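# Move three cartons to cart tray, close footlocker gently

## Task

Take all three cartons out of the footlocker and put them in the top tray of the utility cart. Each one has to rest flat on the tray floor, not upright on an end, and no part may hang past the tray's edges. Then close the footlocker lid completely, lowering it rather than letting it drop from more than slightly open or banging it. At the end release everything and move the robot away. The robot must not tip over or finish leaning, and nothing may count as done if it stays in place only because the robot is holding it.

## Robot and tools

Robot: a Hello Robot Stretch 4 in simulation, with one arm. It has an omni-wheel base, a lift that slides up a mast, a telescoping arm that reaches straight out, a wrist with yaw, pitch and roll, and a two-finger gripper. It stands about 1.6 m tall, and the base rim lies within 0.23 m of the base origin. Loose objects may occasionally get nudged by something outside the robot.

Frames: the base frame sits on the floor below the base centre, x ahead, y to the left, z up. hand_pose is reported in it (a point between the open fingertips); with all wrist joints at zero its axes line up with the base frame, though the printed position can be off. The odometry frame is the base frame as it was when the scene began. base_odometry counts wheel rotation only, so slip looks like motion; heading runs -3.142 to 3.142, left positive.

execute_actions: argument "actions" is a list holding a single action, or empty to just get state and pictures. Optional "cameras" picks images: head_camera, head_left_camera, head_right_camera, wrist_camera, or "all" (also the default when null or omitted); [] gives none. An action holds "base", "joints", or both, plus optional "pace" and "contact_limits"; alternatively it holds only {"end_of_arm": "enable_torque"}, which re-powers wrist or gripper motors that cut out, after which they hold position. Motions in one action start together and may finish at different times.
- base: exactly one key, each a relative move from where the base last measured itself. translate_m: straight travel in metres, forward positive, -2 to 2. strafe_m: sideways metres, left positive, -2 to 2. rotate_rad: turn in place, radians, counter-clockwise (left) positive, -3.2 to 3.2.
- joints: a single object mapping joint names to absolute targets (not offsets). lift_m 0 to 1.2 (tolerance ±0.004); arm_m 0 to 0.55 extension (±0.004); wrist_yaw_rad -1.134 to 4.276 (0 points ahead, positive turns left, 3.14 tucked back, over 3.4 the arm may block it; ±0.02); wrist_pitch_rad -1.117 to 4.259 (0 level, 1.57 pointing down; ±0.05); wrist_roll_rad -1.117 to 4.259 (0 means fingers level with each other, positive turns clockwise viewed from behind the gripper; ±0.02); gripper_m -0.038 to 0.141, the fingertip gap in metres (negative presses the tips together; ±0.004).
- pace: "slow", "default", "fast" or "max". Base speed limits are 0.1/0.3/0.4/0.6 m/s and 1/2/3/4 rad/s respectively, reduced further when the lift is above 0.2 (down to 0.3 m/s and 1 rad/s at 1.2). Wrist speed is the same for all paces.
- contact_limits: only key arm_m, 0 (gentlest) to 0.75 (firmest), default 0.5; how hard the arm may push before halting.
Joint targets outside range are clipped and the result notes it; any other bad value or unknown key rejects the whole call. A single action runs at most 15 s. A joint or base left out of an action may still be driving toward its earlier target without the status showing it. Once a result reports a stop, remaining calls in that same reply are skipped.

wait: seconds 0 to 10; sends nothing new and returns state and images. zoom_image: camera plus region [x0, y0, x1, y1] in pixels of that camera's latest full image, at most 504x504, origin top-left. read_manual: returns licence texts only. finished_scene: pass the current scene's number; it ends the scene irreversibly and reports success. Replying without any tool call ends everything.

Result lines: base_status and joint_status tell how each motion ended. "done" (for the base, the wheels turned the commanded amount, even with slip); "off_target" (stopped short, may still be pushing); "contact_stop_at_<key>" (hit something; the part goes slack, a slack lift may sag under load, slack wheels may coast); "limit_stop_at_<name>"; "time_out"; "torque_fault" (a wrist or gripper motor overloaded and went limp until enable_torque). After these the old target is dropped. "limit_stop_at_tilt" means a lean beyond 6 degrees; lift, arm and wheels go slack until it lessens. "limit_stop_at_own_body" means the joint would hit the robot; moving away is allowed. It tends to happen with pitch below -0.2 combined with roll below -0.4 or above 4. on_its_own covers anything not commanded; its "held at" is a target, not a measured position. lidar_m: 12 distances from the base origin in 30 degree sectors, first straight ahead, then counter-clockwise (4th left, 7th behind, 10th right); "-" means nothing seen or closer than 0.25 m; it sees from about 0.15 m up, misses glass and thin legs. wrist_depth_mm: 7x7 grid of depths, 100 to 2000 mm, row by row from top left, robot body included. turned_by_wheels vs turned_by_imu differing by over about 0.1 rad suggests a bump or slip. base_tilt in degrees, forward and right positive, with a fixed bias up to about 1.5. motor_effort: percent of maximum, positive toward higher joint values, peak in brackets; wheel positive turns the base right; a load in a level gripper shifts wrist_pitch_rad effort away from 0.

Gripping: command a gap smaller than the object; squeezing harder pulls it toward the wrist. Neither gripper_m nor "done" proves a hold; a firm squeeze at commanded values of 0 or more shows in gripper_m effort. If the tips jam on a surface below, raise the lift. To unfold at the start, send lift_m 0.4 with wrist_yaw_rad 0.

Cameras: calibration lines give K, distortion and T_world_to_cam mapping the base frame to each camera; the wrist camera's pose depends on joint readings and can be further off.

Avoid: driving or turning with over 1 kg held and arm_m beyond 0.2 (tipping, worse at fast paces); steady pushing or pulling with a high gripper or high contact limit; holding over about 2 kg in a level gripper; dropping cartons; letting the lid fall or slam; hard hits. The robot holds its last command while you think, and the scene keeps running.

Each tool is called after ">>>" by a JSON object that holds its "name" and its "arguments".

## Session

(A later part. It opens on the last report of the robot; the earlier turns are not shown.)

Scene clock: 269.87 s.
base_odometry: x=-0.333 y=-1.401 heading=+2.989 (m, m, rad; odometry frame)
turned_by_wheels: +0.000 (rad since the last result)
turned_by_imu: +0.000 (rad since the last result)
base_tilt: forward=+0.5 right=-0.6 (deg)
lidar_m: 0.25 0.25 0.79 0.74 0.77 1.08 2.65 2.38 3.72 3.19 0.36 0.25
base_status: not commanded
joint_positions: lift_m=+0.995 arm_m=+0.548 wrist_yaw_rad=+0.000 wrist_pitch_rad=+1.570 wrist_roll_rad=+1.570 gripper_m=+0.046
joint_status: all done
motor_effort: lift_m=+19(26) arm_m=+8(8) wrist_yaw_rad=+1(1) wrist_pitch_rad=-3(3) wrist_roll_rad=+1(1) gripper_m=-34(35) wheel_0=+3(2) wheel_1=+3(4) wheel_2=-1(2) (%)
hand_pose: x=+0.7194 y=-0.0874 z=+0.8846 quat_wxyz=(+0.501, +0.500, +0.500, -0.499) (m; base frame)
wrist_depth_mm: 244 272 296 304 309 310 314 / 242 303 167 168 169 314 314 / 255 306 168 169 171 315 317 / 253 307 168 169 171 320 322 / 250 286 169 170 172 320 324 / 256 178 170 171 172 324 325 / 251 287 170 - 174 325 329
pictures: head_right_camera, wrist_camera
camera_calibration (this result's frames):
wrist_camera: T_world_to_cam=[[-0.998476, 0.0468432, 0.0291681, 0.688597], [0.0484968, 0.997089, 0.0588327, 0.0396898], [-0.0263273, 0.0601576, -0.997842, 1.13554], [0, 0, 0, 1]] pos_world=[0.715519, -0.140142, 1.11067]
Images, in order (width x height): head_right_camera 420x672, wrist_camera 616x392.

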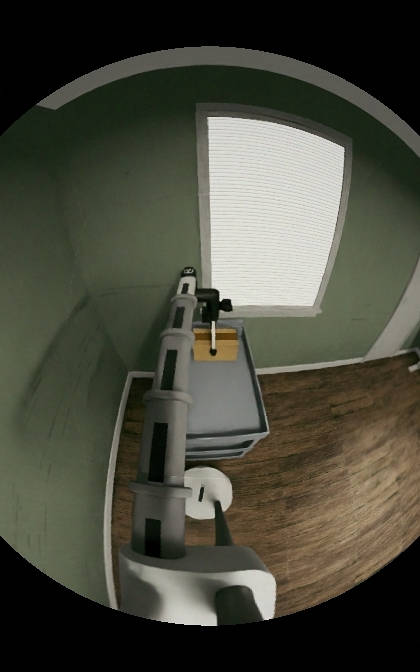

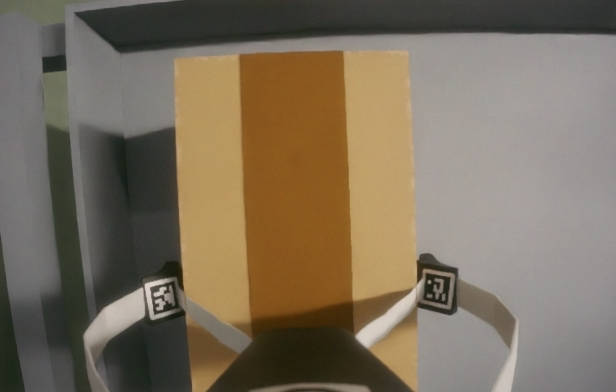

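>>> {"name": "execute_actions", "arguments": {"actions": [{"joints":{"lift_m":0.986,"gripper_m":0.14},"pace":"slow"}], "cameras": ["wrist_camera"]}}

>>> {"name": "execute_actions", "arguments": {"actions": [{"joints":{"lift_m":1.08}}], "cameras": ["wrist_camera"]}}

Scene clock: 281.43 s.
base_odometry: x=-0.333 y=-1.401 heading=+2.989 (m, m, rad; odometry frame)
turned_by_wheels: +0.000 (rad since the last result)
turned_by_imu: +0.000 (rad since the last result)
base_tilt: forward=+0.4 right=-0.5 (deg)
lidar_m: 0.25 0.25 0.79 0.72 0.77 1.08 2.65 2.38 3.69 3.21 0.35 0.25
base_status: not commanded
joint_positions: lift_m=+0.986 arm_m=+0.548 wrist_yaw_rad=+0.000 wrist_pitch_rad=+1.571 wrist_roll_rad=+1.570 gripper_m=+0.140
joint_status: all done
motor_effort: lift_m=+19(21) arm_m=+7(8) wrist_yaw_rad=+1(0) wrist_pitch_rad=-5(6) wrist_roll_rad=+0(1) gripper_m=+1(35) wheel_0=+2(3) wheel_1=+4(4) wheel_2=-2(2) (%)
hand_pose: x=+0.7192 y=-0.0874 z=+0.8756 quat_wxyz=(+0.500, +0.500, +0.500, -0.500) (m; base frame)
wrist_depth_mm: 242 270 294 301 303 306 307 / 242 298 184 185 304 306 307 / 241 300 186 186 189 309 310 / 251 300 187 187 190 312 312 / 248 262 189 189 191 315 315 / 252 238 190 166 192 319 320 / 250 266 191 - 315 319 322
pictures: wrist_camera
camera_calibration (this result's frames):
wrist_camera: T_world_to_cam=[[-0.998448, 0.0470106, 0.0298522, 0.688071], [0.0487043, 0.997081, 0.0587994, 0.0401065], [-0.0270008, 0.0601621, -0.997823, 1.12704], [0, 0, 0, 1]] pos_world=[0.715482, -0.140141, 1.10169]
Images, in order (width x height): wrist_camera 616x392.

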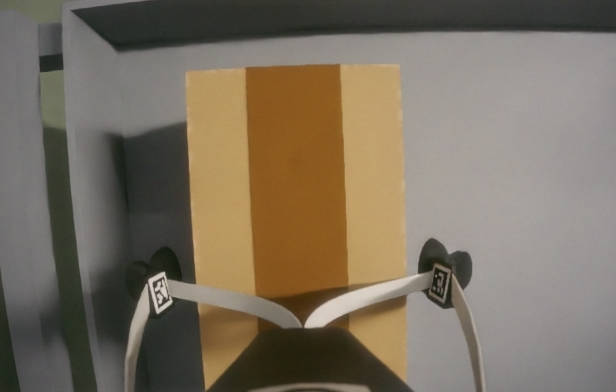

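Scene clock: 282.83 s.
base_odometry: x=-0.333 y=-1.401 heading=+2.989 (m, m, rad; odometry frame)
turned_by_wheels: +0.000 (rad since the last result)
turned_by_imu: +0.000 (rad since the last result)
base_tilt: forward=+0.5 right=-0.4 (deg)
lidar_m: 0.25 0.25 0.78 0.75 0.78 1.06 2.66 2.36 3.71 3.20 0.37 0.26
base_status: not commanded
joint_positions: lift_m=+1.080 arm_m=+0.548 wrist_yaw_rad=+0.000 wrist_pitch_rad=+1.570 wrist_roll_rad=+1.570 gripper_m=+0.140
joint_status: all done
motor_effort: lift_m=+21(22) arm_m=+7(7) wrist_yaw_rad=+1(0) wrist_pitch_rad=-4(5) wrist_roll_rad=+1(1) gripper_m=+0(1) wheel_0=+3(2) wheel_1=+4(4) wheel_2=-2(2) (%)
hand_pose: x=+0.7193 y=-0.0874 z=+0.9695 quat_wxyz=(+0.500, +0.500, +0.500, -0.500) (m; base frame)
wrist_depth_mm: 559 778 1182 768 768 788 375 / 496 343 394 394 397 397 404 / 500 379 392 281 402 407 413 / 517 364 397 282 404 410 407 / 517 330 402 285 404 410 415 / 535 330 286 166 289 415 421 / 525 332 407 - 418 415 418
pictures: wrist_camera
camera_calibration (this result's frames):
wrist_camera: T_world_to_cam=[[-0.99845, 0.0470107, 0.0297897, 0.685352], [0.0487007, 0.997081, 0.0588024, 0.0345876], [-0.0269384, 0.0601621, -0.997825, 1.22063], [0, 0, 0, 1]] pos_world=[0.715487, -0.140141, 1.19553]
Images, in order (width x height): wrist_camera 616x392.

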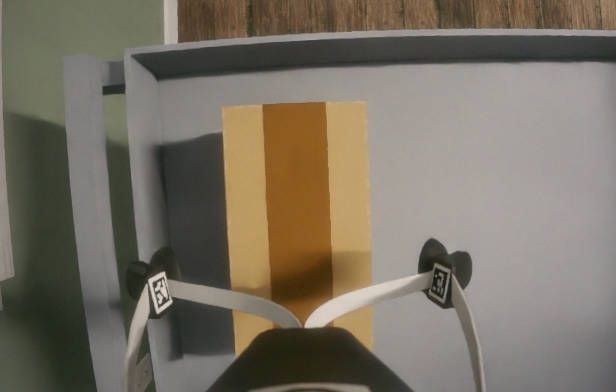

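>>> {"name": "execute_actions", "arguments": {"actions": [{"base":{"translate_m":-0.15},"joints":{"arm_m":0.0},"pace":"fast"}], "cameras": []}}

>>> {"name": "execute_actions", "arguments": {"actions": [{"base":{"translate_m":-1.4},"joints":{"lift_m":0.5,"wrist_roll_rad":-0.2,"arm_m":0.05},"pace":"fast"}], "cameras": []}}

>>> {"name": "execute_actions", "arguments": {"actions": [{"base":{"rotate_rad":3.195}}], "cameras": []}}

>>> {"name": "execute_actions", "arguments": {"actions": [{"base":{"strafe_m":1.327},"joints":{"lift_m":0.55},"pace":"fast"}], "cameras": ["head_camera"]}}

>>> {"name": "execute_actions", "arguments": {"actions": [{"base":{"translate_m":0.16},"joints":{"arm_m":0.46}}], "cameras": ["head_camera","wrist_camera"]}}

Scene clock: 304.47 s.
base_odometry: x=-0.185 y=-1.424 heading=+2.988 (m, m, rad; odometry frame)
turned_by_wheels: +0.000 (rad since the last result)
turned_by_imu: +0.000 (rad since the last result)
base_tilt: forward=+0.6 right=-0.5 (deg)
lidar_m: 0.39 0.40 0.79 0.74 0.78 1.10 2.53 2.25 3.49 3.22 1.79 0.41
base_status: done
joint_positions: lift_m=+1.080 arm_m=+0.001 wrist_yaw_rad=+0.000 wrist_pitch_rad=+1.570 wrist_roll_rad=+1.570 gripper_m=+0.140
joint_status: all done
motor_effort: lift_m=+21(21) arm_m=-7(9) wrist_yaw_rad=+2(1) wrist_pitch_rad=-5(5) wrist_roll_rad=+0(1) gripper_m=+0(0) wheel_0=-2(6) wheel_1=-2(9) wheel_2=-2(11) (%)
hand_pose: x=+0.1723 y=-0.0874 z=+0.9695 quat_wxyz=(+0.500, +0.500, +0.500, -0.500) (m; base frame)
wrist_depth_mm: 1138 1160 1182 1182 1182 1182 1229 / 368 1182 1205 1182 1205 1205 1205 / 366 715 1229 1205 1205 1205 1229 / 362 723 1229 991 991 564 1229 / 377 723 1060 991 991 1255 1229 / 370 392 1025 166 1255 1281 1281 / 402 525 1229 - 1255 1255 1281
pictures: none
No camera images: the call's "cameras" was empty. Leave "cameras" out to get every camera's image.

Scene clock: 310.13 s.
base_odometry: x=+1.199 y=-1.638 heading=+2.988 (m, m, rad; odometry frame)
turned_by_wheels: +0.000 (rad since the last result)
turned_by_imu: +0.006 (rad since the last result)
base_tilt: forward=+0.6 right=-0.4 (deg)
lidar_m: 1.79 1.07 0.75 0.72 0.76 1.05 1.09 1.16 1.20 4.00 3.37 2.74
base_status: done
joint_positions: lift_m=+0.500 arm_m=+0.049 wrist_yaw_rad=+0.000 wrist_pitch_rad=+1.570 wrist_roll_rad=-0.200 gripper_m=+0.140
joint_status: all done
motor_effort: lift_m=+15(20) arm_m=+7(9) wrist_yaw_rad=+1(3) wrist_pitch_rad=-4(5) wrist_roll_rad=-2(6) gripper_m=+0(0) wheel_0=-2(6) wheel_1=-2(6) wheel_2=+1(11) (%)
hand_pose: x=+0.2198 y=-0.0874 z=+0.3899 quat_wxyz=(+0.704, -0.070, +0.703, +0.070) (m; base frame)
wrist_depth_mm: 591 597 603 603 615 621 621 / 597 609 609 615 621 627 627 / 609 609 609 615 627 634 627 / 609 615 615 621 634 627 634 / 609 413 407 597 627 634 640 / 609 399 404 166 634 640 640 / 402 404 407 - 640 640 647
pictures: none
No camera images: the call's "cameras" was empty. Leave "cameras" out to get every camera's image.

Scene clock: 313.00 s.
base_odometry: x=+1.199 y=-1.638 heading=-0.100 (m, m, rad; odometry frame)
turned_by_wheels: +3.195 (rad since the last result)
turned_by_imu: +3.141 (rad since the last result)
base_tilt: forward=+0.6 right=-0.4 (deg)
lidar_m: 1.10 1.17 1.22 3.40 3.54 2.75 1.80 0.99 0.73 0.71 0.75 1.08
base_status: done
joint_positions: lift_m=+0.500 arm_m=+0.049 wrist_yaw_rad=+0.000 wrist_pitch_rad=+1.570 wrist_roll_rad=-0.200 gripper_m=+0.140
joint_status: not commanded
motor_effort: lift_m=+16(16) arm_m=+7(7) wrist_yaw_rad=+0(1) wrist_pitch_rad=-4(4) wrist_roll_rad=-1(2) gripper_m=+0(0) wheel_0=+0(6) wheel_1=+0(9) wheel_2=+0(8) (%)
hand_pose: x=+0.2198 y=-0.0874 z=+0.3899 quat_wxyz=(+0.704, -0.070, +0.703, +0.070) (m; base frame)
wrist_depth_mm: 591 603 609 609 621 615 634 / 597 597 609 615 621 621 627 / 597 609 609 621 621 621 627 / 609 615 621 621 621 627 634 / 609 413 407 591 627 640 634 / 615 402 407 166 627 634 647 / 402 404 407 - 640 647 647
pictures: none
No camera images: the call's "cameras" was empty. Leave "cameras" out to get every camera's image.

Scene clock: 317.47 s.
base_odometry: x=+1.331 y=-0.318 heading=-0.100 (m, m, rad; odometry frame)
turned_by_wheels: +0.000 (rad since the last result)
turned_by_imu: +0.000 (rad since the last result)
base_tilt: forward=+0.4 right=-0.4 (deg)
lidar_m: 0.59 0.63 1.74 2.70 2.12 2.67 2.59 2.02 2.12 2.05 1.58 0.61
base_status: done
joint_positions: lift_m=+0.550 arm_m=+0.049 wrist_yaw_rad=+0.000 wrist_pitch_rad=+1.570 wrist_roll_rad=-0.200 gripper_m=+0.140
joint_status: all done
motor_effort: lift_m=+20(22) arm_m=+7(7) wrist_yaw_rad=+1(0) wrist_pitch_rad=-5(4) wrist_roll_rad=-2(1) gripper_m=+1(0) wheel_0=+2(13) wheel_1=-2(10) wheel_2=+0(0) (%)
hand_pose: x=+0.2198 y=-0.0874 z=+0.4395 quat_wxyz=(+0.704, -0.070, +0.703, +0.070) (m; base frame)
wrist_depth_mm: 640 647 654 654 661 661 668 / 647 654 654 668 668 683 676 / 654 654 654 676 668 683 683 / 654 668 668 668 683 683 691 / 654 462 455 559 676 683 691 / 661 455 452 166 683 691 691 / 661 455 459 - 683 683 707
pictures: head_camera
Images, in order (width x height): head_camera 420x560.

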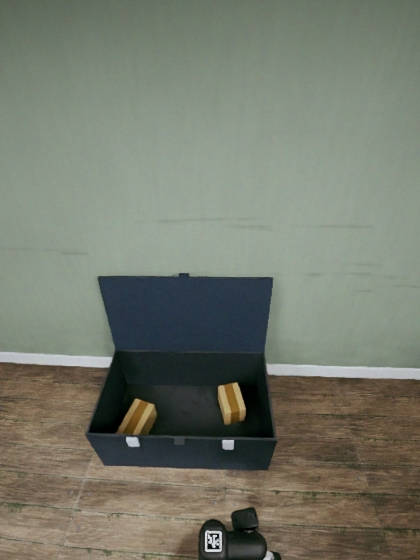

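Scene clock: 319.77 s.
base_odometry: x=+1.491 y=-0.334 heading=-0.100 (m, m, rad; odometry frame)
turned_by_wheels: +0.000 (rad since the last result)
turned_by_imu: -0.001 (rad since the last result)
base_tilt: forward=+0.5 right=-0.5 (deg)
lidar_m: 0.44 0.44 0.66 2.68 2.17 2.84 2.75 2.18 2.12 2.05 1.36 0.45
base_status: done
joint_positions: lift_m=+0.550 arm_m=+0.459 wrist_yaw_rad=+0.000 wrist_pitch_rad=+1.570 wrist_roll_rad=-0.200 gripper_m=+0.140
joint_status: all done
motor_effort: lift_m=+20(20) arm_m=+7(8) wrist_yaw_rad=+0(0) wrist_pitch_rad=-3(3) wrist_roll_rad=-1(1) gripper_m=+2(1) wheel_0=+2(6) wheel_1=+1(9) wheel_2=+1(10) (%)
hand_pose: x=+0.6299 y=-0.0874 z=+0.4395 quat_wxyz=(+0.704, -0.071, +0.703, +0.071) (m; base frame)
wrist_depth_mm: 621 621 569 512 449 384 569 / 621 634 640 521 621 407 676 / 574 634 634 525 640 415 676 / 627 634 640 647 647 413 676 / 627 647 647 647 580 683 683 / 449 445 517 166 439 699 691 / 349 373 415 - 424 699 699
pictures: head_camera, wrist_camera
camera_calibration (this result's frames):
wrist_camera: T_world_to_cam=[[0.151211, -0.988037, 0.0302863, -0.202949], [-0.987101, -0.149296, 0.0578062, 0.62277], [-0.0525931, -0.0386365, -0.997868, 0.696983], [0, 0, 0, 1]] pos_world=[0.682082, -0.0806148, 0.665644]
Images, in order (width x height): head_camera 420x560, wrist_camera 616x392.

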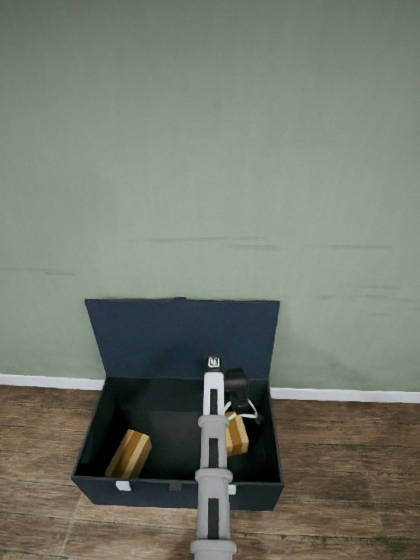

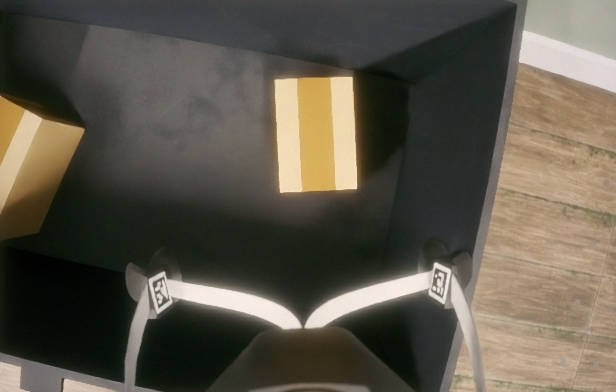

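>>> {"name": "execute_actions", "arguments": {"actions": [{"base":{"translate_m":0.1},"joints":{"arm_m":0.468,"lift_m":0.42}}], "cameras": []}}

>>> {"name": "execute_actions", "arguments": {"actions": [{"base":{"strafe_m":-0.008},"joints":{"lift_m":0.29}}], "cameras": ["wrist_camera"]}}

Scene clock: 329.37 s.
base_odometry: x=+1.590 y=-0.344 heading=-0.100 (m, m, rad; odometry frame)
turned_by_wheels: +0.000 (rad since the last result)
turned_by_imu: -0.001 (rad since the last result)
base_tilt: forward=+0.4 right=-0.5 (deg)
lidar_m: 0.32 0.35 0.48 2.68 2.24 2.80 2.86 2.24 2.14 2.07 1.25 0.35
base_status: done
joint_positions: lift_m=+0.420 arm_m=+0.467 wrist_yaw_rad=+0.000 wrist_pitch_rad=+1.570 wrist_roll_rad=-0.200 gripper_m=+0.140
joint_status: all done
motor_effort: lift_m=+15(18) arm_m=+7(9) wrist_yaw_rad=-1(0) wrist_pitch_rad=-3(3) wrist_roll_rad=+0(0) gripper_m=+2(0) wheel_0=+1(7) wheel_1=+2(9) wheel_2=+1(9) (%)
hand_pose: x=+0.6379 y=-0.0874 z=+0.3100 quat_wxyz=(+0.704, -0.071, +0.703, +0.071) (m; base frame)
wrist_depth_mm: 351 301 273 241 216 197 - / 496 504 439 373 315 268 240 / 496 504 504 504 517 362 260 / 504 508 512 397 517 342 248 / 512 508 517 397 521 287 237 / 512 512 517 166 442 273 228 / 512 521 521 - 427 270 -
pictures: none
No camera images: the call's "cameras" was empty. Leave "cameras" out to get every camera's image.

Scene clock: 330.97 s.
base_odometry: x=+1.589 y=-0.352 heading=-0.100 (m, m, rad; odometry frame)
turned_by_wheels: +0.000 (rad since the last result)
turned_by_imu: +0.000 (rad since the last result)
base_tilt: forward=+0.6 right=-0.5 (deg)
lidar_m: 0.34 0.36 0.48 2.70 2.25 2.81 2.86 2.25 2.11 2.05 1.24 0.34
base_status: done
joint_positions: lift_m=+0.290 arm_m=+0.467 wrist_yaw_rad=+0.000 wrist_pitch_rad=+1.570 wrist_roll_rad=-0.200 gripper_m=+0.140
joint_status: all done
motor_effort: lift_m=+15(17) arm_m=+7(7) wrist_yaw_rad=+0(1) wrist_pitch_rad=-4(4) wrist_roll_rad=-1(1) gripper_m=+1(0) wheel_0=-1(11) wheel_1=-1(5) wheel_2=+0(0) (%)
hand_pose: x=+0.6379 y=-0.0874 z=+0.1800 quat_wxyz=(+0.704, -0.071, +0.703, +0.071) (m; base frame)
wrist_depth_mm: 349 301 271 243 216 191 - / 370 375 375 373 317 267 238 / 375 377 375 264 384 340 247 / 373 379 266 265 387 325 237 / 379 379 382 266 389 274 228 / 382 387 268 166 272 262 219 / 384 387 389 - 394 258 -
pictures: wrist_camera
camera_calibration (this result's frames):
wrist_camera: T_world_to_cam=[[0.151146, -0.988048, 0.0302653, -0.196249], [-0.987104, -0.149226, 0.0579431, 0.645623], [-0.0527342, -0.0386329, -0.997861, 0.438501], [0, 0, 0, 1]] pos_world=[0.690083, -0.0806185, 0.406093]
Images, in order (width x height): wrist_camera 616x392.

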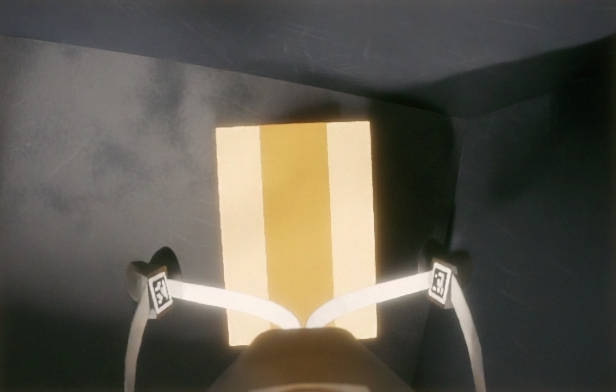

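>>> {"name": "execute_actions", "arguments": {"actions": [{"joints":{"lift_m":0.215,"arm_m":0.474,"gripper_m":0.135},"pace":"slow"}], "cameras": []}}

>>> {"name": "execute_actions", "arguments": {"actions": [{"joints":{"gripper_m":0.045,"lift_m":0.21}}], "cameras": []}}

>>> {"name": "execute_actions", "arguments": {"actions": [{"joints":{"lift_m":0.56,"arm_m":0.44}}], "cameras": ["wrist_camera"]}}

>>> {"name": "execute_actions", "arguments": {"actions": [{"base":{"strafe_m":-1.32},"joints":{"arm_m":0.15,"wrist_roll_rad":1.57}}], "cameras": []}}

>>> {"name": "execute_actions", "arguments": {"actions": [{"base":{"rotate_rad":-3.195},"joints":{"lift_m":0.7}}], "cameras": ["head_camera"]}}

>>> {"name": "execute_actions", "arguments": {"actions": [{"base":{"translate_m":1.5},"joints":{"lift_m":1.1},"pace":"fast"}], "cameras": ["wrist_camera","head_right_camera"]}}

Scene clock: 347.80 s.
base_odometry: x=+1.589 y=-0.352 heading=-0.100 (m, m, rad; odometry frame)
turned_by_wheels: +0.000 (rad since the last result)
turned_by_imu: +0.000 (rad since the last result)
base_tilt: forward=+0.6 right=-0.5 (deg)
lidar_m: 0.35 0.37 0.50 2.70 2.26 2.83 2.84 2.27 2.12 2.06 1.23 0.35
base_status: not commanded
joint_positions: lift_m=+0.215 arm_m=+0.473 wrist_yaw_rad=+0.000 wrist_pitch_rad=+1.570 wrist_roll_rad=-0.200 gripper_m=+0.135
joint_status: all done
motor_effort: lift_m=+15(15) arm_m=+8(8) wrist_yaw_rad=+0(0) wrist_pitch_rad=-3(3) wrist_roll_rad=-1(0) gripper_m=+0(0) wheel_0=-1(1) wheel_1=-1(1) wheel_2=+0(0) (%)
hand_pose: x=+0.6438 y=-0.0874 z=+0.1050 quat_wxyz=(+0.704, -0.071, +0.703, +0.071) (m; base frame)
wrist_depth_mm: 294 283 253 226 202 178 - / 297 298 300 303 296 251 230 / 300 306 186 189 190 310 248 / 303 304 189 189 191 312 239 / 306 306 190 189 193 289 227 / 306 307 190 191 195 258 220 / 307 307 192 - 317 258 -
pictures: none
No camera images: the call's "cameras" was empty. Leave "cameras" out to get every camera's image.

Scene clock: 349.67 s.
base_odometry: x=+1.589 y=-0.352 heading=-0.100 (m, m, rad; odometry frame)
turned_by_wheels: +0.000 (rad since the last result)
turned_by_imu: +0.000 (rad since the last result)
base_tilt: forward=+0.5 right=-0.4 (deg)
lidar_m: 0.32 0.33 0.49 2.70 2.27 2.86 2.85 2.26 2.14 2.06 1.25 0.33
base_status: not commanded
joint_positions: lift_m=+0.210 arm_m=+0.473 wrist_yaw_rad=+0.000 wrist_pitch_rad=+1.570 wrist_roll_rad=-0.200 gripper_m=+0.046
joint_status: all done
motor_effort: lift_m=+18(18) arm_m=+7(8) wrist_yaw_rad=+1(0) wrist_pitch_rad=-4(6) wrist_roll_rad=+0(1) gripper_m=-33(32) wheel_0=-1(1) wheel_1=-1(1) wheel_2=+0(0) (%)
hand_pose: x=+0.6438 y=-0.0874 z=+0.0997 quat_wxyz=(+0.704, -0.071, +0.703, +0.071) (m; base frame)
wrist_depth_mm: 289 289 258 229 205 181 - / 289 291 294 296 281 254 231 / 294 294 167 168 170 301 249 / 296 296 168 169 171 304 237 / 297 298 169 169 171 301 229 / 298 177 170 171 172 236 219 / 301 304 171 - 173 276 -
pictures: none
No camera images: the call's "cameras" was empty. Leave "cameras" out to get every camera's image.

Scene clock: 352.10 s.
base_odometry: x=+1.589 y=-0.352 heading=-0.100 (m, m, rad; odometry frame)
turned_by_wheels: +0.000 (rad since the last result)
turned_by_imu: +0.000 (rad since the last result)
base_tilt: forward=+0.6 right=-0.3 (deg)
lidar_m: 0.33 0.35 0.49 2.69 2.23 2.83 2.86 2.25 2.10 2.05 1.23 0.37
base_status: not commanded
joint_positions: lift_m=+0.559 arm_m=+0.441 wrist_yaw_rad=+0.000 wrist_pitch_rad=+1.570 wrist_roll_rad=-0.200 gripper_m=+0.046
joint_status: all done
motor_effort: lift_m=+24(25) arm_m=-7(9) wrist_yaw_rad=+0(0) wrist_pitch_rad=-5(5) wrist_roll_rad=-1(1) gripper_m=-31(33) wheel_0=-1(1) wheel_1=-1(1) wheel_2=+0(0) (%)
hand_pose: x=+0.6123 y=-0.0874 z=+0.4492 quat_wxyz=(+0.704, -0.071, +0.703, +0.071) (m; base frame)
wrist_depth_mm: 449 387 345 330 303 274 264 / 627 634 580 427 377 351 574 / 634 647 168 169 170 427 699 / 615 640 168 169 170 421 683 / 647 647 170 171 172 691 691 / 621 178 170 170 172 347 699 / 477 508 170 - 173 707 699
pictures: wrist_camera
camera_calibration (this result's frames):
wrist_camera: T_world_to_cam=[[0.151158, -0.988049, 0.0301865, -0.200506], [-0.987074, -0.149223, 0.058458, 0.604541], [-0.0532548, -0.0386327, -0.997833, 0.706117], [0, 0, 0, 1]] pos_world=[0.664639, -0.0806187, 0.6753]
Images, in order (width x height): wrist_camera 616x392.

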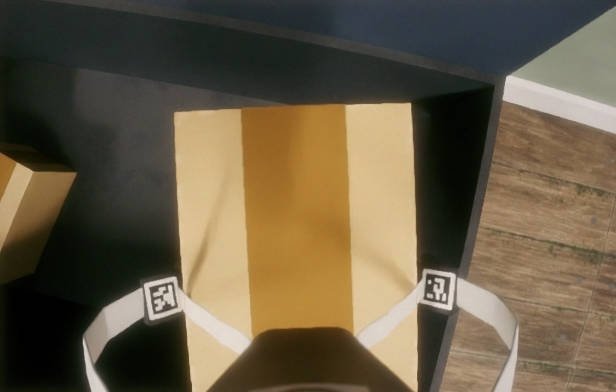

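Scene clock: 357.83 s.
base_odometry: x=+1.458 y=-1.665 heading=-0.100 (m, m, rad; odometry frame)
turned_by_wheels: +0.000 (rad since the last result)
turned_by_imu: +0.002 (rad since the last result)
base_tilt: forward=+0.5 right=-0.5 (deg)
lidar_m: 0.28 0.90 1.13 1.37 3.49 3.01 2.06 1.02 0.74 0.73 0.78 0.30
base_status: done
joint_positions: lift_m=+0.560 arm_m=+0.151 wrist_yaw_rad=+0.000 wrist_pitch_rad=+1.570 wrist_roll_rad=+1.570 gripper_m=+0.046
joint_status: all done
motor_effort: lift_m=+23(24) arm_m=-7(8) wrist_yaw_rad=+1(0) wrist_pitch_rad=-4(5) wrist_roll_rad=+1(5) gripper_m=-33(33) wheel_0=+1(10) wheel_1=+0(8) wheel_2=+0(1) (%)
hand_pose: x=+0.3223 y=-0.0874 z=+0.4493 quat_wxyz=(+0.500, +0.500, +0.500, -0.500) (m; base frame)
wrist_depth_mm: 647 647 654 661 668 676 683 / 654 654 661 676 676 683 691 / 654 668 167 168 170 517 480 / 661 668 168 169 171 473 473 / 676 676 169 170 171 473 480 / 683 177 169 171 172 473 480 / 683 683 170 - 173 477 484
pictures: none
No camera images: the call's "cameras" was empty. Leave "cameras" out to get every camera's image.

Scene clock: 360.70 s.
base_odometry: x=+1.458 y=-1.665 heading=+2.989 (m, m, rad; odometry frame)
turned_by_wheels: -3.195 (rad since the last result)
turned_by_imu: -3.141 (rad since the last result)
base_tilt: forward=+0.5 right=-0.4 (deg)
lidar_m: 2.05 1.07 0.78 0.72 0.77 0.87 0.85 0.87 1.11 1.13 3.46 0.33
base_status: done
joint_positions: lift_m=+0.699 arm_m=+0.151 wrist_yaw_rad=+0.000 wrist_pitch_rad=+1.570 wrist_roll_rad=+1.570 gripper_m=+0.046
joint_status: all done
motor_effort: lift_m=+24(25) arm_m=-7(7) wrist_yaw_rad=-1(1) wrist_pitch_rad=-3(0) wrist_roll_rad=+0(1) gripper_m=-33(33) wheel_0=+1(7) wheel_1=+1(7) wheel_2=+1(10) (%)
hand_pose: x=+0.3225 y=-0.0874 z=+0.5892 quat_wxyz=(+0.501, +0.500, +0.500, -0.499) (m; base frame)
wrist_depth_mm: 768 788 798 798 820 820 831 / 788 788 809 798 820 820 831 / 809 798 167 168 170 820 820 / 809 820 168 169 171 609 621 / 809 820 169 169 171 627 621 / 809 176 170 170 173 621 627 / 820 820 170 - 173 634 866
pictures: head_camera
Images, in order (width x height): head_camera 420x560.

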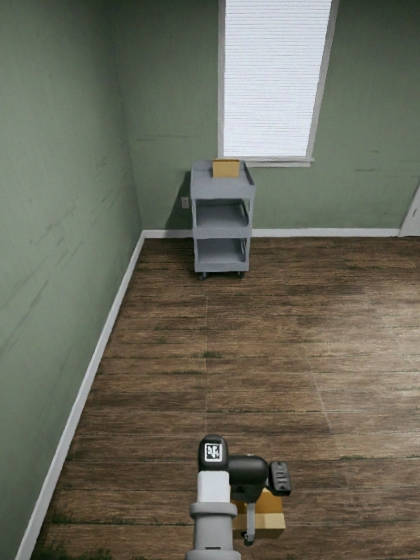

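Scene clock: 365.80 s.
base_odometry: x=-0.025 y=-1.437 heading=+2.989 (m, m, rad; odometry frame)
turned_by_wheels: +0.000 (rad since the last result)
turned_by_imu: -0.007 (rad since the last result)
base_tilt: forward=+0.6 right=-0.4 (deg)
lidar_m: 0.26 0.56 0.79 0.76 0.81 1.10 2.35 2.10 2.53 3.21 2.05 0.29
base_status: done
joint_positions: lift_m=+1.100 arm_m=+0.151 wrist_yaw_rad=+0.000 wrist_pitch_rad=+1.570 wrist_roll_rad=+1.570 gripper_m=+0.046
joint_status: all done
motor_effort: lift_m=+23(25) arm_m=-7(7) wrist_yaw_rad=+0(1) wrist_pitch_rad=-4(5) wrist_roll_rad=+1(1) gripper_m=-32(33) wheel_0=+0(5) wheel_1=+1(9) wheel_2=+2(12) (%)
hand_pose: x=+0.3223 y=-0.0874 z=+0.9893 quat_wxyz=(+0.500, +0.500, +0.500, -0.500) (m; base frame)
wrist_depth_mm: 1182 1182 1182 1205 1229 1205 1229 / 384 1205 1205 1205 1205 1205 1255 / 387 723 168 168 170 1255 1255 / 382 741 168 169 171 1025 1255 / 397 750 169 170 172 1229 1255 / 387 177 170 171 172 180 1255 / 418 647 171 - 173 1281 1308
pictures: head_right_camera, wrist_camera
camera_calibration (this result's frames):
wrist_camera: T_world_to_cam=[[-0.998463, 0.0469473, 0.0294693, 0.288765], [0.0486184, 0.997084, 0.058818, 0.0527648], [-0.026622, 0.0601604, -0.997834, 1.22961], [0, 0, 0, 1]] pos_world=[0.31849, -0.140142, 1.21534]
Images, in order (width x height): head_right_camera 420x672, wrist_camera 616x392.

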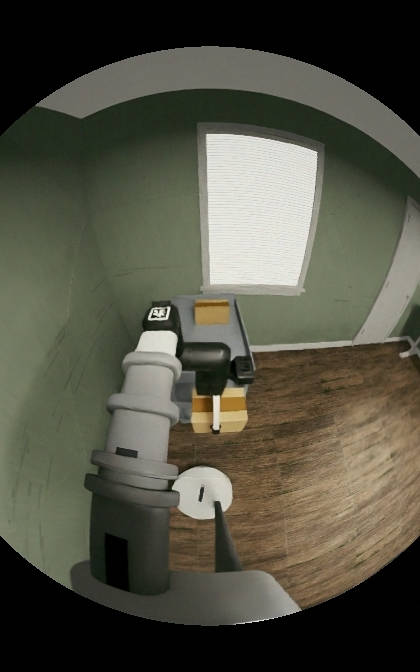

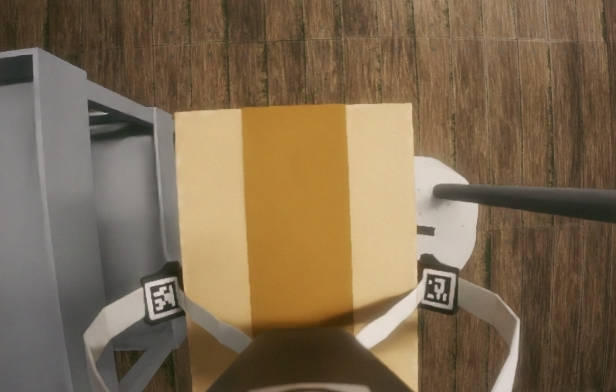

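>>> {"name": "execute_actions", "arguments": {"actions": [{"base":{"translate_m":0.2},"joints":{"arm_m":0.485}}], "cameras": ["wrist_camera"]}}

>>> {"name": "execute_actions", "arguments": {"actions": [{"joints":{"lift_m":1.06},"pace":"slow"}], "cameras": ["wrist_camera","head_right_camera"]}}

Scene clock: 373.77 s.
base_odometry: x=-0.222 y=-1.407 heading=+2.989 (m, m, rad; odometry frame)
turned_by_wheels: +0.000 (rad since the last result)
turned_by_imu: -0.001 (rad since the last result)
base_tilt: forward=+0.6 right=-0.4 (deg)
lidar_m: 0.35 0.35 0.79 0.76 0.79 1.09 2.54 2.25 3.55 3.21 1.76 0.38
base_status: done
joint_positions: lift_m=+1.100 arm_m=+0.484 wrist_yaw_rad=+0.000 wrist_pitch_rad=+1.570 wrist_roll_rad=+1.570 gripper_m=+0.046
joint_status: all done
motor_effort: lift_m=+23(24) arm_m=+7(10) wrist_yaw_rad=+0(1) wrist_pitch_rad=-3(9) wrist_roll_rad=+1(1) gripper_m=-33(33) wheel_0=+2(4) wheel_1=+3(8) wheel_2=-2(10) (%)
hand_pose: x=+0.6550 y=-0.0874 z=+0.9893 quat_wxyz=(+0.501, +0.500, +0.500, -0.499) (m; base frame)
wrist_depth_mm: 798 1160 1160 1182 1205 1205 1229 / 407 407 407 410 418 421 394 / 293 296 168 168 170 424 404 / 294 297 168 169 170 424 397 / 297 298 169 170 171 433 402 / 298 178 169 170 172 430 404 / 301 304 171 - 173 436 402
pictures: wrist_camera
camera_calibration (this result's frames):
wrist_camera: T_world_to_cam=[[-0.998488, 0.0466146, 0.0291337, 0.621208], [0.0482664, 0.9971, 0.0588344, 0.0368082], [-0.0263067, 0.0601517, -0.997843, 1.23827], [0, 0, 0, 1]] pos_world=[0.651067, -0.140143, 1.21533]
Images, in order (width x height): wrist_camera 616x392.

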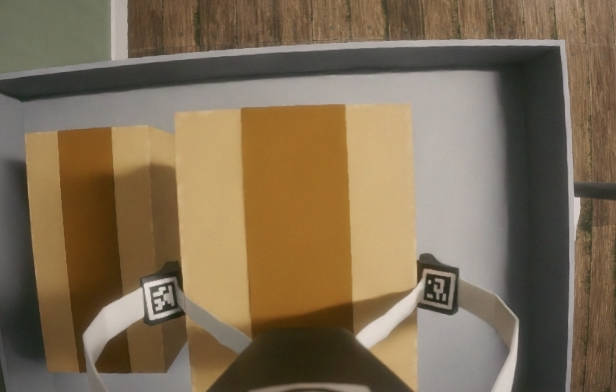

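Scene clock: 374.93 s.
base_odometry: x=-0.222 y=-1.407 heading=+2.989 (m, m, rad; odometry frame)
turned_by_wheels: +0.000 (rad since the last result)
turned_by_imu: +0.000 (rad since the last result)
base_tilt: forward=+0.6 right=-0.5 (deg)
lidar_m: 0.34 0.37 0.80 0.75 0.80 1.10 2.55 2.25 3.58 3.19 1.74 0.37
base_status: not commanded
joint_positions: lift_m=+1.060 arm_m=+0.484 wrist_yaw_rad=+0.000 wrist_pitch_rad=+1.570 wrist_roll_rad=+1.570 gripper_m=+0.046
joint_status: all done
motor_effort: lift_m=+18(22) arm_m=+7(7) wrist_yaw_rad=-1(1) wrist_pitch_rad=-3(3) wrist_roll_rad=+0(0) gripper_m=-34(34) wheel_0=+2(2) wheel_1=+3(3) wheel_2=-1(1) (%)
hand_pose: x=+0.6550 y=-0.0874 z=+0.9497 quat_wxyz=(+0.501, +0.500, +0.500, -0.499) (m; base frame)
wrist_depth_mm: 778 1078 732 340 340 345 329 / 366 368 373 373 377 379 375 / 253 286 167 167 170 384 375 / 254 260 168 168 171 387 382 / 256 258 169 170 172 392 387 / 258 178 169 170 172 389 392 / 260 263 171 - 173 397 397
pictures: head_right_camera, wrist_camera
camera_calibration (this result's frames):
wrist_camera: T_world_to_cam=[[-0.998488, 0.0466142, 0.0291337, 0.622363], [0.0482661, 0.9971, 0.0588344, 0.0391355], [-0.0263067, 0.0601517, -0.997843, 1.1988], [0, 0, 0, 1]] pos_world=[0.65107, -0.140143, 1.17578]
Images, in order (width x height): head_right_camera 420x672, wrist_camera 616x392.

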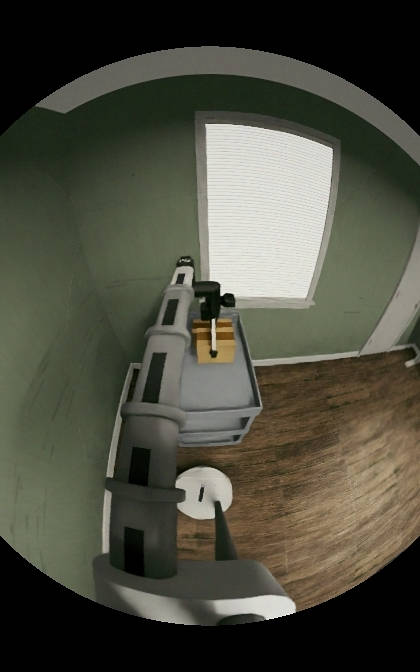

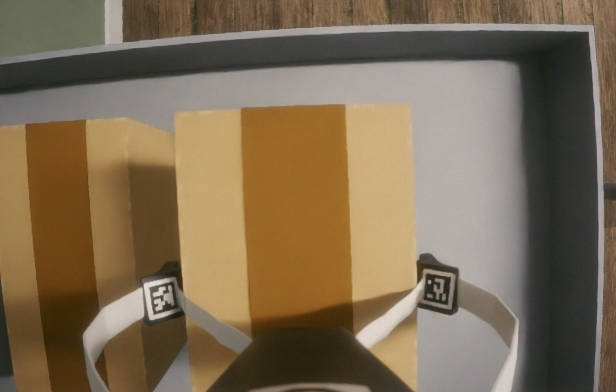

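>>> {"name": "execute_actions", "arguments": {"actions": [{"joints":{"lift_m":0.993,"arm_m":0.492},"pace":"slow"}], "cameras": []}}

>>> {"name": "execute_actions", "arguments": {"actions": [{"joints":{"lift_m":0.986,"gripper_m":0.13},"pace":"slow"}], "cameras": ["wrist_camera"]}}

>>> {"name": "execute_actions", "arguments": {"actions": [{"joints":{"lift_m":1.08}}], "cameras": ["wrist_camera"]}}

>>> {"name": "execute_actions", "arguments": {"actions": [{"base":{"translate_m":-0.1},"joints":{"arm_m":0.05},"pace":"fast"}], "cameras": []}}

>>> {"name": "execute_actions", "arguments": {"actions": [{"base":{"translate_m":-1.52},"joints":{"lift_m":0.55,"wrist_roll_rad":0.33,"gripper_m":0.14},"pace":"fast"}], "cameras": []}}

>>> {"name": "execute_actions", "arguments": {"actions": [{"base":{"rotate_rad":3.195}}], "cameras": []}}

>>> {"name": "execute_actions", "arguments": {"actions": [{"base":{"strafe_m":1.8},"joints":{"arm_m":0.42},"pace":"fast"}], "cameras": ["head_camera","wrist_camera"]}}

Scene clock: 391.13 s.
base_odometry: x=-0.222 y=-1.407 heading=+2.989 (m, m, rad; odometry frame)
turned_by_wheels: +0.000 (rad since the last result)
turned_by_imu: +0.000 (rad since the last result)
base_tilt: forward=+0.6 right=-0.4 (deg)
lidar_m: 0.34 0.36 0.80 0.76 0.79 1.10 2.54 2.27 3.55 3.16 1.75 0.38
base_status: not commanded
joint_positions: lift_m=+0.993 arm_m=+0.491 wrist_yaw_rad=+0.000 wrist_pitch_rad=+1.570 wrist_roll_rad=+1.570 gripper_m=+0.046
joint_status: all done
motor_effort: lift_m=+18(19) arm_m=+8(7) wrist_yaw_rad=+0(0) wrist_pitch_rad=-3(3) wrist_roll_rad=+0(0) gripper_m=-33(32) wheel_0=+2(2) wheel_1=+3(2) wheel_2=-2(1) (%)
hand_pose: x=+0.6619 y=-0.0874 z=+0.8827 quat_wxyz=(+0.501, +0.500, +0.500, -0.499) (m; base frame)
wrist_depth_mm: 258 266 283 300 303 306 312 / 298 301 306 306 310 312 314 / 187 248 167 168 169 314 319 / 189 245 169 169 170 319 320 / 190 224 169 170 171 320 322 / 191 178 170 170 172 320 325 / 193 229 171 - 173 325 327
pictures: none
No camera images: the call's "cameras" was empty. Leave "cameras" out to get every camera's image.

Scene clock: 394.83 s.
base_odometry: x=-0.222 y=-1.407 heading=+2.989 (m, m, rad; odometry frame)
turned_by_wheels: +0.000 (rad since the last result)
turned_by_imu: +0.000 (rad since the last result)
base_tilt: forward=+0.4 right=-0.4 (deg)
lidar_m: 0.34 0.36 0.82 0.76 0.76 1.10 2.54 2.25 3.55 3.20 1.71 0.38
base_status: not commanded
joint_positions: lift_m=+0.986 arm_m=+0.491 wrist_yaw_rad=+0.000 wrist_pitch_rad=+1.571 wrist_roll_rad=+1.570 gripper_m=+0.130
joint_status: all done
motor_effort: lift_m=+18(18) arm_m=+7(8) wrist_yaw_rad=+0(1) wrist_pitch_rad=-5(5) wrist_roll_rad=+1(0) gripper_m=+1(32) wheel_0=+2(2) wheel_1=+2(2) wheel_2=-1(1) (%)
hand_pose: x=+0.6617 y=-0.0874 z=+0.8757 quat_wxyz=(+0.500, +0.500, +0.500, -0.500) (m; base frame)
wrist_depth_mm: 256 266 283 293 301 303 306 / 294 297 301 303 304 307 307 / 183 246 186 186 189 310 312 / 184 244 187 188 190 312 312 / 186 221 188 190 191 315 315 / 187 202 190 190 192 319 322 / 189 210 192 - 319 320 322
pictures: wrist_camera
camera_calibration (this result's frames):
wrist_camera: T_world_to_cam=[[-0.998457, 0.0468233, 0.0298448, 0.630628], [0.0485168, 0.99709, 0.0587997, 0.0430265], [-0.0270048, 0.060157, -0.997824, 1.1256], [0, 0, 0, 1]] pos_world=[0.657965, -0.140142, 1.1018]
Images, in order (width x height): wrist_camera 616x392.

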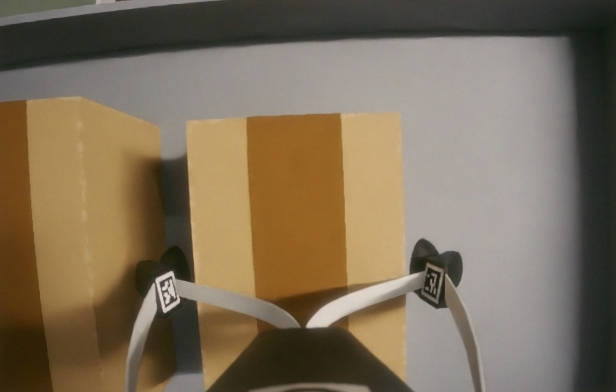

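Scene clock: 396.23 s.
base_odometry: x=-0.222 y=-1.407 heading=+2.989 (m, m, rad; odometry frame)
turned_by_wheels: +0.000 (rad since the last result)
turned_by_imu: +0.000 (rad since the last result)
base_tilt: forward=+0.5 right=-0.5 (deg)
lidar_m: 0.33 0.34 0.78 0.77 0.80 1.11 2.55 2.27 3.56 3.20 1.75 0.35
base_status: not commanded
joint_positions: lift_m=+1.080 arm_m=+0.491 wrist_yaw_rad=+0.000 wrist_pitch_rad=+1.570 wrist_roll_rad=+1.570 gripper_m=+0.130
joint_status: all done
motor_effort: lift_m=+21(23) arm_m=+8(7) wrist_yaw_rad=+2(0) wrist_pitch_rad=-5(5) wrist_roll_rad=+0(0) gripper_m=-1(1) wheel_0=+2(2) wheel_1=+3(2) wheel_2=-1(1) (%)
hand_pose: x=+0.6617 y=-0.0874 z=+0.9695 quat_wxyz=(+0.500, +0.500, +0.500, -0.500) (m; base frame)
wrist_depth_mm: 788 1118 1160 1205 778 798 366 / 377 392 394 394 399 402 384 / 274 277 397 281 404 407 387 / 276 278 357 282 404 407 394 / 278 279 286 283 407 413 399 / 282 281 286 286 290 413 413 / 283 285 407 - 415 418 413
pictures: wrist_camera
camera_calibration (this result's frames):
wrist_camera: T_world_to_cam=[[-0.998459, 0.0468234, 0.0297886, 0.627905], [0.0485135, 0.99709, 0.0588025, 0.0375138], [-0.0269486, 0.060157, -0.997825, 1.21909], [0, 0, 0, 1]] pos_world=[0.65797, -0.140142, 1.19553]
Images, in order (width x height): wrist_camera 616x392.

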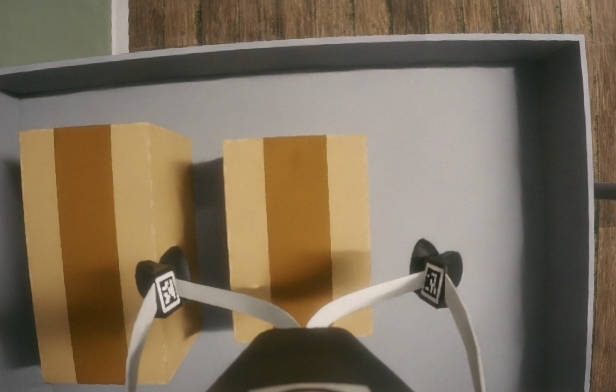

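Scene clock: 398.23 s.
base_odometry: x=-0.123 y=-1.422 heading=+2.989 (m, m, rad; odometry frame)
turned_by_wheels: +0.000 (rad since the last result)
turned_by_imu: +0.000 (rad since the last result)
base_tilt: forward=+0.4 right=-0.6 (deg)
lidar_m: 0.43 0.48 0.80 0.74 0.79 1.10 2.43 2.19 2.60 3.19 1.88 0.48
base_status: done
joint_positions: lift_m=+1.080 arm_m=+0.051 wrist_yaw_rad=+0.000 wrist_pitch_rad=+1.570 wrist_roll_rad=+1.570 gripper_m=+0.130
joint_status: all done
motor_effort: lift_m=+21(21) arm_m=-7(7) wrist_yaw_rad=+1(0) wrist_pitch_rad=-4(5) wrist_roll_rad=+0(1) gripper_m=+0(0) wheel_0=-1(7) wheel_1=-1(5) wheel_2=+1(10) (%)
hand_pose: x=+0.2223 y=-0.0874 z=+0.9695 quat_wxyz=(+0.500, +0.500, +0.500, -0.500) (m; base frame)
wrist_depth_mm: 1182 1160 1160 1182 1182 1205 1205 / 364 1182 1182 1229 1205 1205 1255 / 359 715 1182 1205 1205 1229 1255 / 355 715 1205 1205 1008 1229 427 / 370 715 1229 1229 1008 1229 1255 / 377 715 1078 1205 1229 1281 1281 / 370 574 1205 - 1281 1281 1229
pictures: none
No camera images: the call's "cameras" was empty. Leave "cameras" out to get every camera's image.

Scene clock: 404.23 s.
base_odometry: x=+1.379 y=-1.653 heading=+2.989 (m, m, rad; odometry frame)
turned_by_wheels: +0.000 (rad since the last result)
turned_by_imu: +0.006 (rad since the last result)
base_tilt: forward=+0.5 right=-0.4 (deg)
lidar_m: 1.96 1.07 0.79 0.73 0.76 0.98 0.91 0.95 1.14 1.39 3.43 2.94
base_status: done
joint_positions: lift_m=+0.550 arm_m=+0.051 wrist_yaw_rad=+0.000 wrist_pitch_rad=+1.570 wrist_roll_rad=+0.330 gripper_m=+0.140
joint_status: all done
motor_effort: lift_m=+15(19) arm_m=-7(8) wrist_yaw_rad=+1(2) wrist_pitch_rad=-4(5) wrist_roll_rad=-1(6) gripper_m=+1(1) wheel_0=-1(5) wheel_1=-2(6) wheel_2=+0(10) (%)
hand_pose: x=+0.2224 y=-0.0874 z=+0.4399 quat_wxyz=(+0.698, +0.116, +0.697, -0.116) (m; base frame)
wrist_depth_mm: 640 647 654 654 661 668 668 / 647 647 654 661 668 668 676 / 661 654 661 668 676 676 683 / 661 661 668 676 676 683 699 / 654 668 668 488 683 691 683 / 668 668 459 166 466 691 707 / 668 676 459 - 466 691 707
pictures: none
No camera images: the call's "cameras" was empty. Leave "cameras" out to get every camera's image.

Scene clock: 407.10 s.
base_odometry: x=+1.379 y=-1.653 heading=-0.099 (m, m, rad; odometry frame)
turned_by_wheels: +3.195 (rad since the last result)
turned_by_imu: +3.141 (rad since the last result)
base_tilt: forward=+0.5 right=-0.4 (deg)
lidar_m: 0.91 0.97 1.15 1.73 3.51 2.92 1.96 1.02 0.77 0.74 0.78 0.94
base_status: done
joint_positions: lift_m=+0.550 arm_m=+0.051 wrist_yaw_rad=+0.000 wrist_pitch_rad=+1.570 wrist_roll_rad=+0.330 gripper_m=+0.140
joint_status: not commanded
motor_effort: lift_m=+16(16) arm_m=-7(7) wrist_yaw_rad=+2(1) wrist_pitch_rad=-4(4) wrist_roll_rad=-2(1) gripper_m=-1(1) wheel_0=+0(6) wheel_1=+0(9) wheel_2=+0(8) (%)
hand_pose: x=+0.2224 y=-0.0874 z=+0.4399 quat_wxyz=(+0.698, +0.116, +0.697, -0.116) (m; base frame)
wrist_depth_mm: 647 654 661 668 661 668 668 / 647 654 654 661 661 676 676 / 654 661 661 668 676 683 691 / 647 668 668 668 676 676 683 / 661 661 668 484 683 676 691 / 668 668 462 166 462 691 691 / 676 676 459 - 469 691 699
pictures: none
No camera images: the call's "cameras" was empty. Leave "cameras" out to get every camera's image.

Scene clock: 412.73 s.
base_odometry: x=+1.557 y=+0.138 heading=-0.099 (m, m, rad; odometry frame)
turned_by_wheels: +0.000 (rad since the last result)
turned_by_imu: -0.002 (rad since the last result)
base_tilt: forward=+0.4 right=-0.4 (deg)
lidar_m: 0.43 1.07 1.51 2.20 1.78 2.19 2.75 2.44 2.61 2.53 0.63 0.44
base_status: done
joint_positions: lift_m=+0.550 arm_m=+0.419 wrist_yaw_rad=+0.000 wrist_pitch_rad=+1.570 wrist_roll_rad=+0.330 gripper_m=+0.140
joint_status: all done
motor_effort: lift_m=+16(16) arm_m=+8(7) wrist_yaw_rad=+0(1) wrist_pitch_rad=-3(4) wrist_roll_rad=+0(1) gripper_m=+1(0) wheel_0=+0(13) wheel_1=-3(13) wheel_2=+0(1) (%)
hand_pose: x=+0.5899 y=-0.0874 z=+0.4399 quat_wxyz=(+0.698, +0.116, +0.697, -0.116) (m; base frame)
wrist_depth_mm: 554 421 517 627 634 647 654 / 640 433 634 640 640 654 654 / 654 399 647 640 654 647 647 / 661 399 621 530 647 661 654 / 654 392 530 535 661 492 442 / 661 661 404 166 407 359 373 / 668 676 375 - 357 699 699
pictures: head_camera, wrist_camera
camera_calibration (this result's frames):
wrist_camera: T_world_to_cam=[[-0.369029, -0.928941, 0.0297842, 0.115356], [-0.927155, 0.370176, 0.0579009, 0.593255], [-0.0648119, -0.00624743, -0.997878, 0.705293], [0, 0, 0, 1]] pos_world=[0.638321, -0.108044, 0.66601]
Images, in order (width x height): head_camera 420x560, wrist_camera 616x392.

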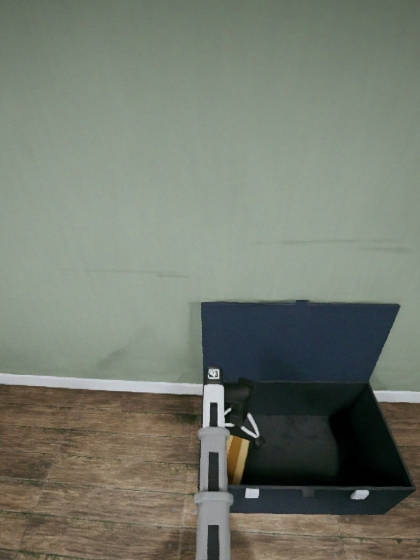

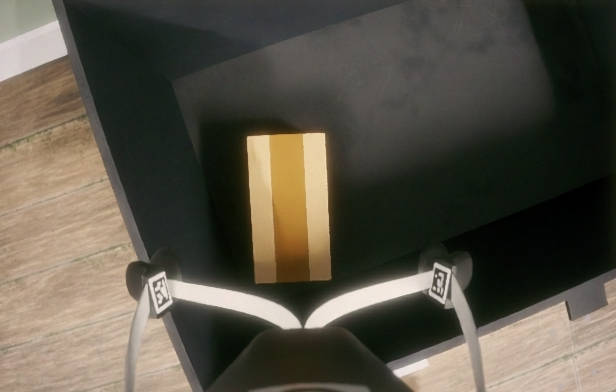

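>>> {"name": "execute_actions", "arguments": {"actions": [{"joints":{"lift_m":0.3,"arm_m":0.437,"gripper_m":0.135}}], "cameras": ["wrist_camera"]}}

Scene clock: 422.53 s.
base_odometry: x=+1.557 y=+0.138 heading=-0.099 (m, m, rad; odometry frame)
turned_by_wheels: +0.000 (rad since the last result)
turned_by_imu: +0.000 (rad since the last result)
base_tilt: forward=+0.6 right=-0.5 (deg)
lidar_m: 0.41 1.08 1.49 2.19 1.76 2.17 2.74 2.43 2.62 2.54 0.63 0.45
base_status: not commanded
joint_positions: lift_m=+0.300 arm_m=+0.436 wrist_yaw_rad=+0.000 wrist_pitch_rad=+1.570 wrist_roll_rad=+0.330 gripper_m=+0.135
joint_status: all done
motor_effort: lift_m=+15(15) arm_m=+8(6) wrist_yaw_rad=+0(1) wrist_pitch_rad=-3(4) wrist_roll_rad=+0(0) gripper_m=+0(1) wheel_0=+0(0) wheel_1=-3(3) wheel_2=+0(0) (%)
hand_pose: x=+0.6068 y=-0.0874 z=+0.1900 quat_wxyz=(+0.698, +0.116, +0.697, -0.116) (m; base frame)
wrist_depth_mm: 287 382 384 384 387 392 394 / 267 382 387 389 389 394 397 / 244 379 272 272 397 402 397 / 225 334 274 274 397 404 399 / 209 268 276 277 399 404 404 / 191 229 279 277 404 379 355 / 181 230 343 - 366 310 289
pictures: wrist_camera
camera_calibration (this result's frames):
wrist_camera: T_world_to_cam=[[-0.369081, -0.928918, 0.0298308, 0.12908], [-0.927126, 0.370232, 0.0580181, 0.623407], [-0.0649384, -0.00624356, -0.99787, 0.457073], [0, 0, 0, 1]] pos_world=[0.655299, -0.108047, 0.41608]
Images, in order (width x height): wrist_camera 616x392.

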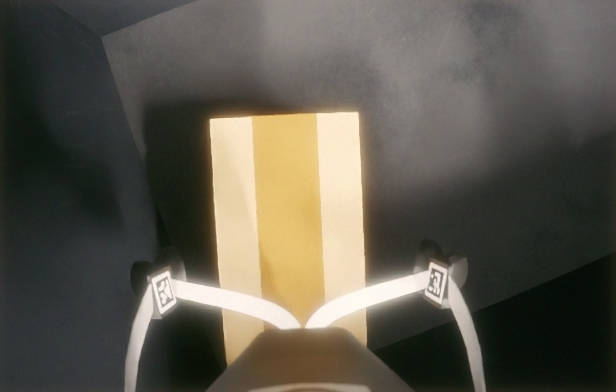

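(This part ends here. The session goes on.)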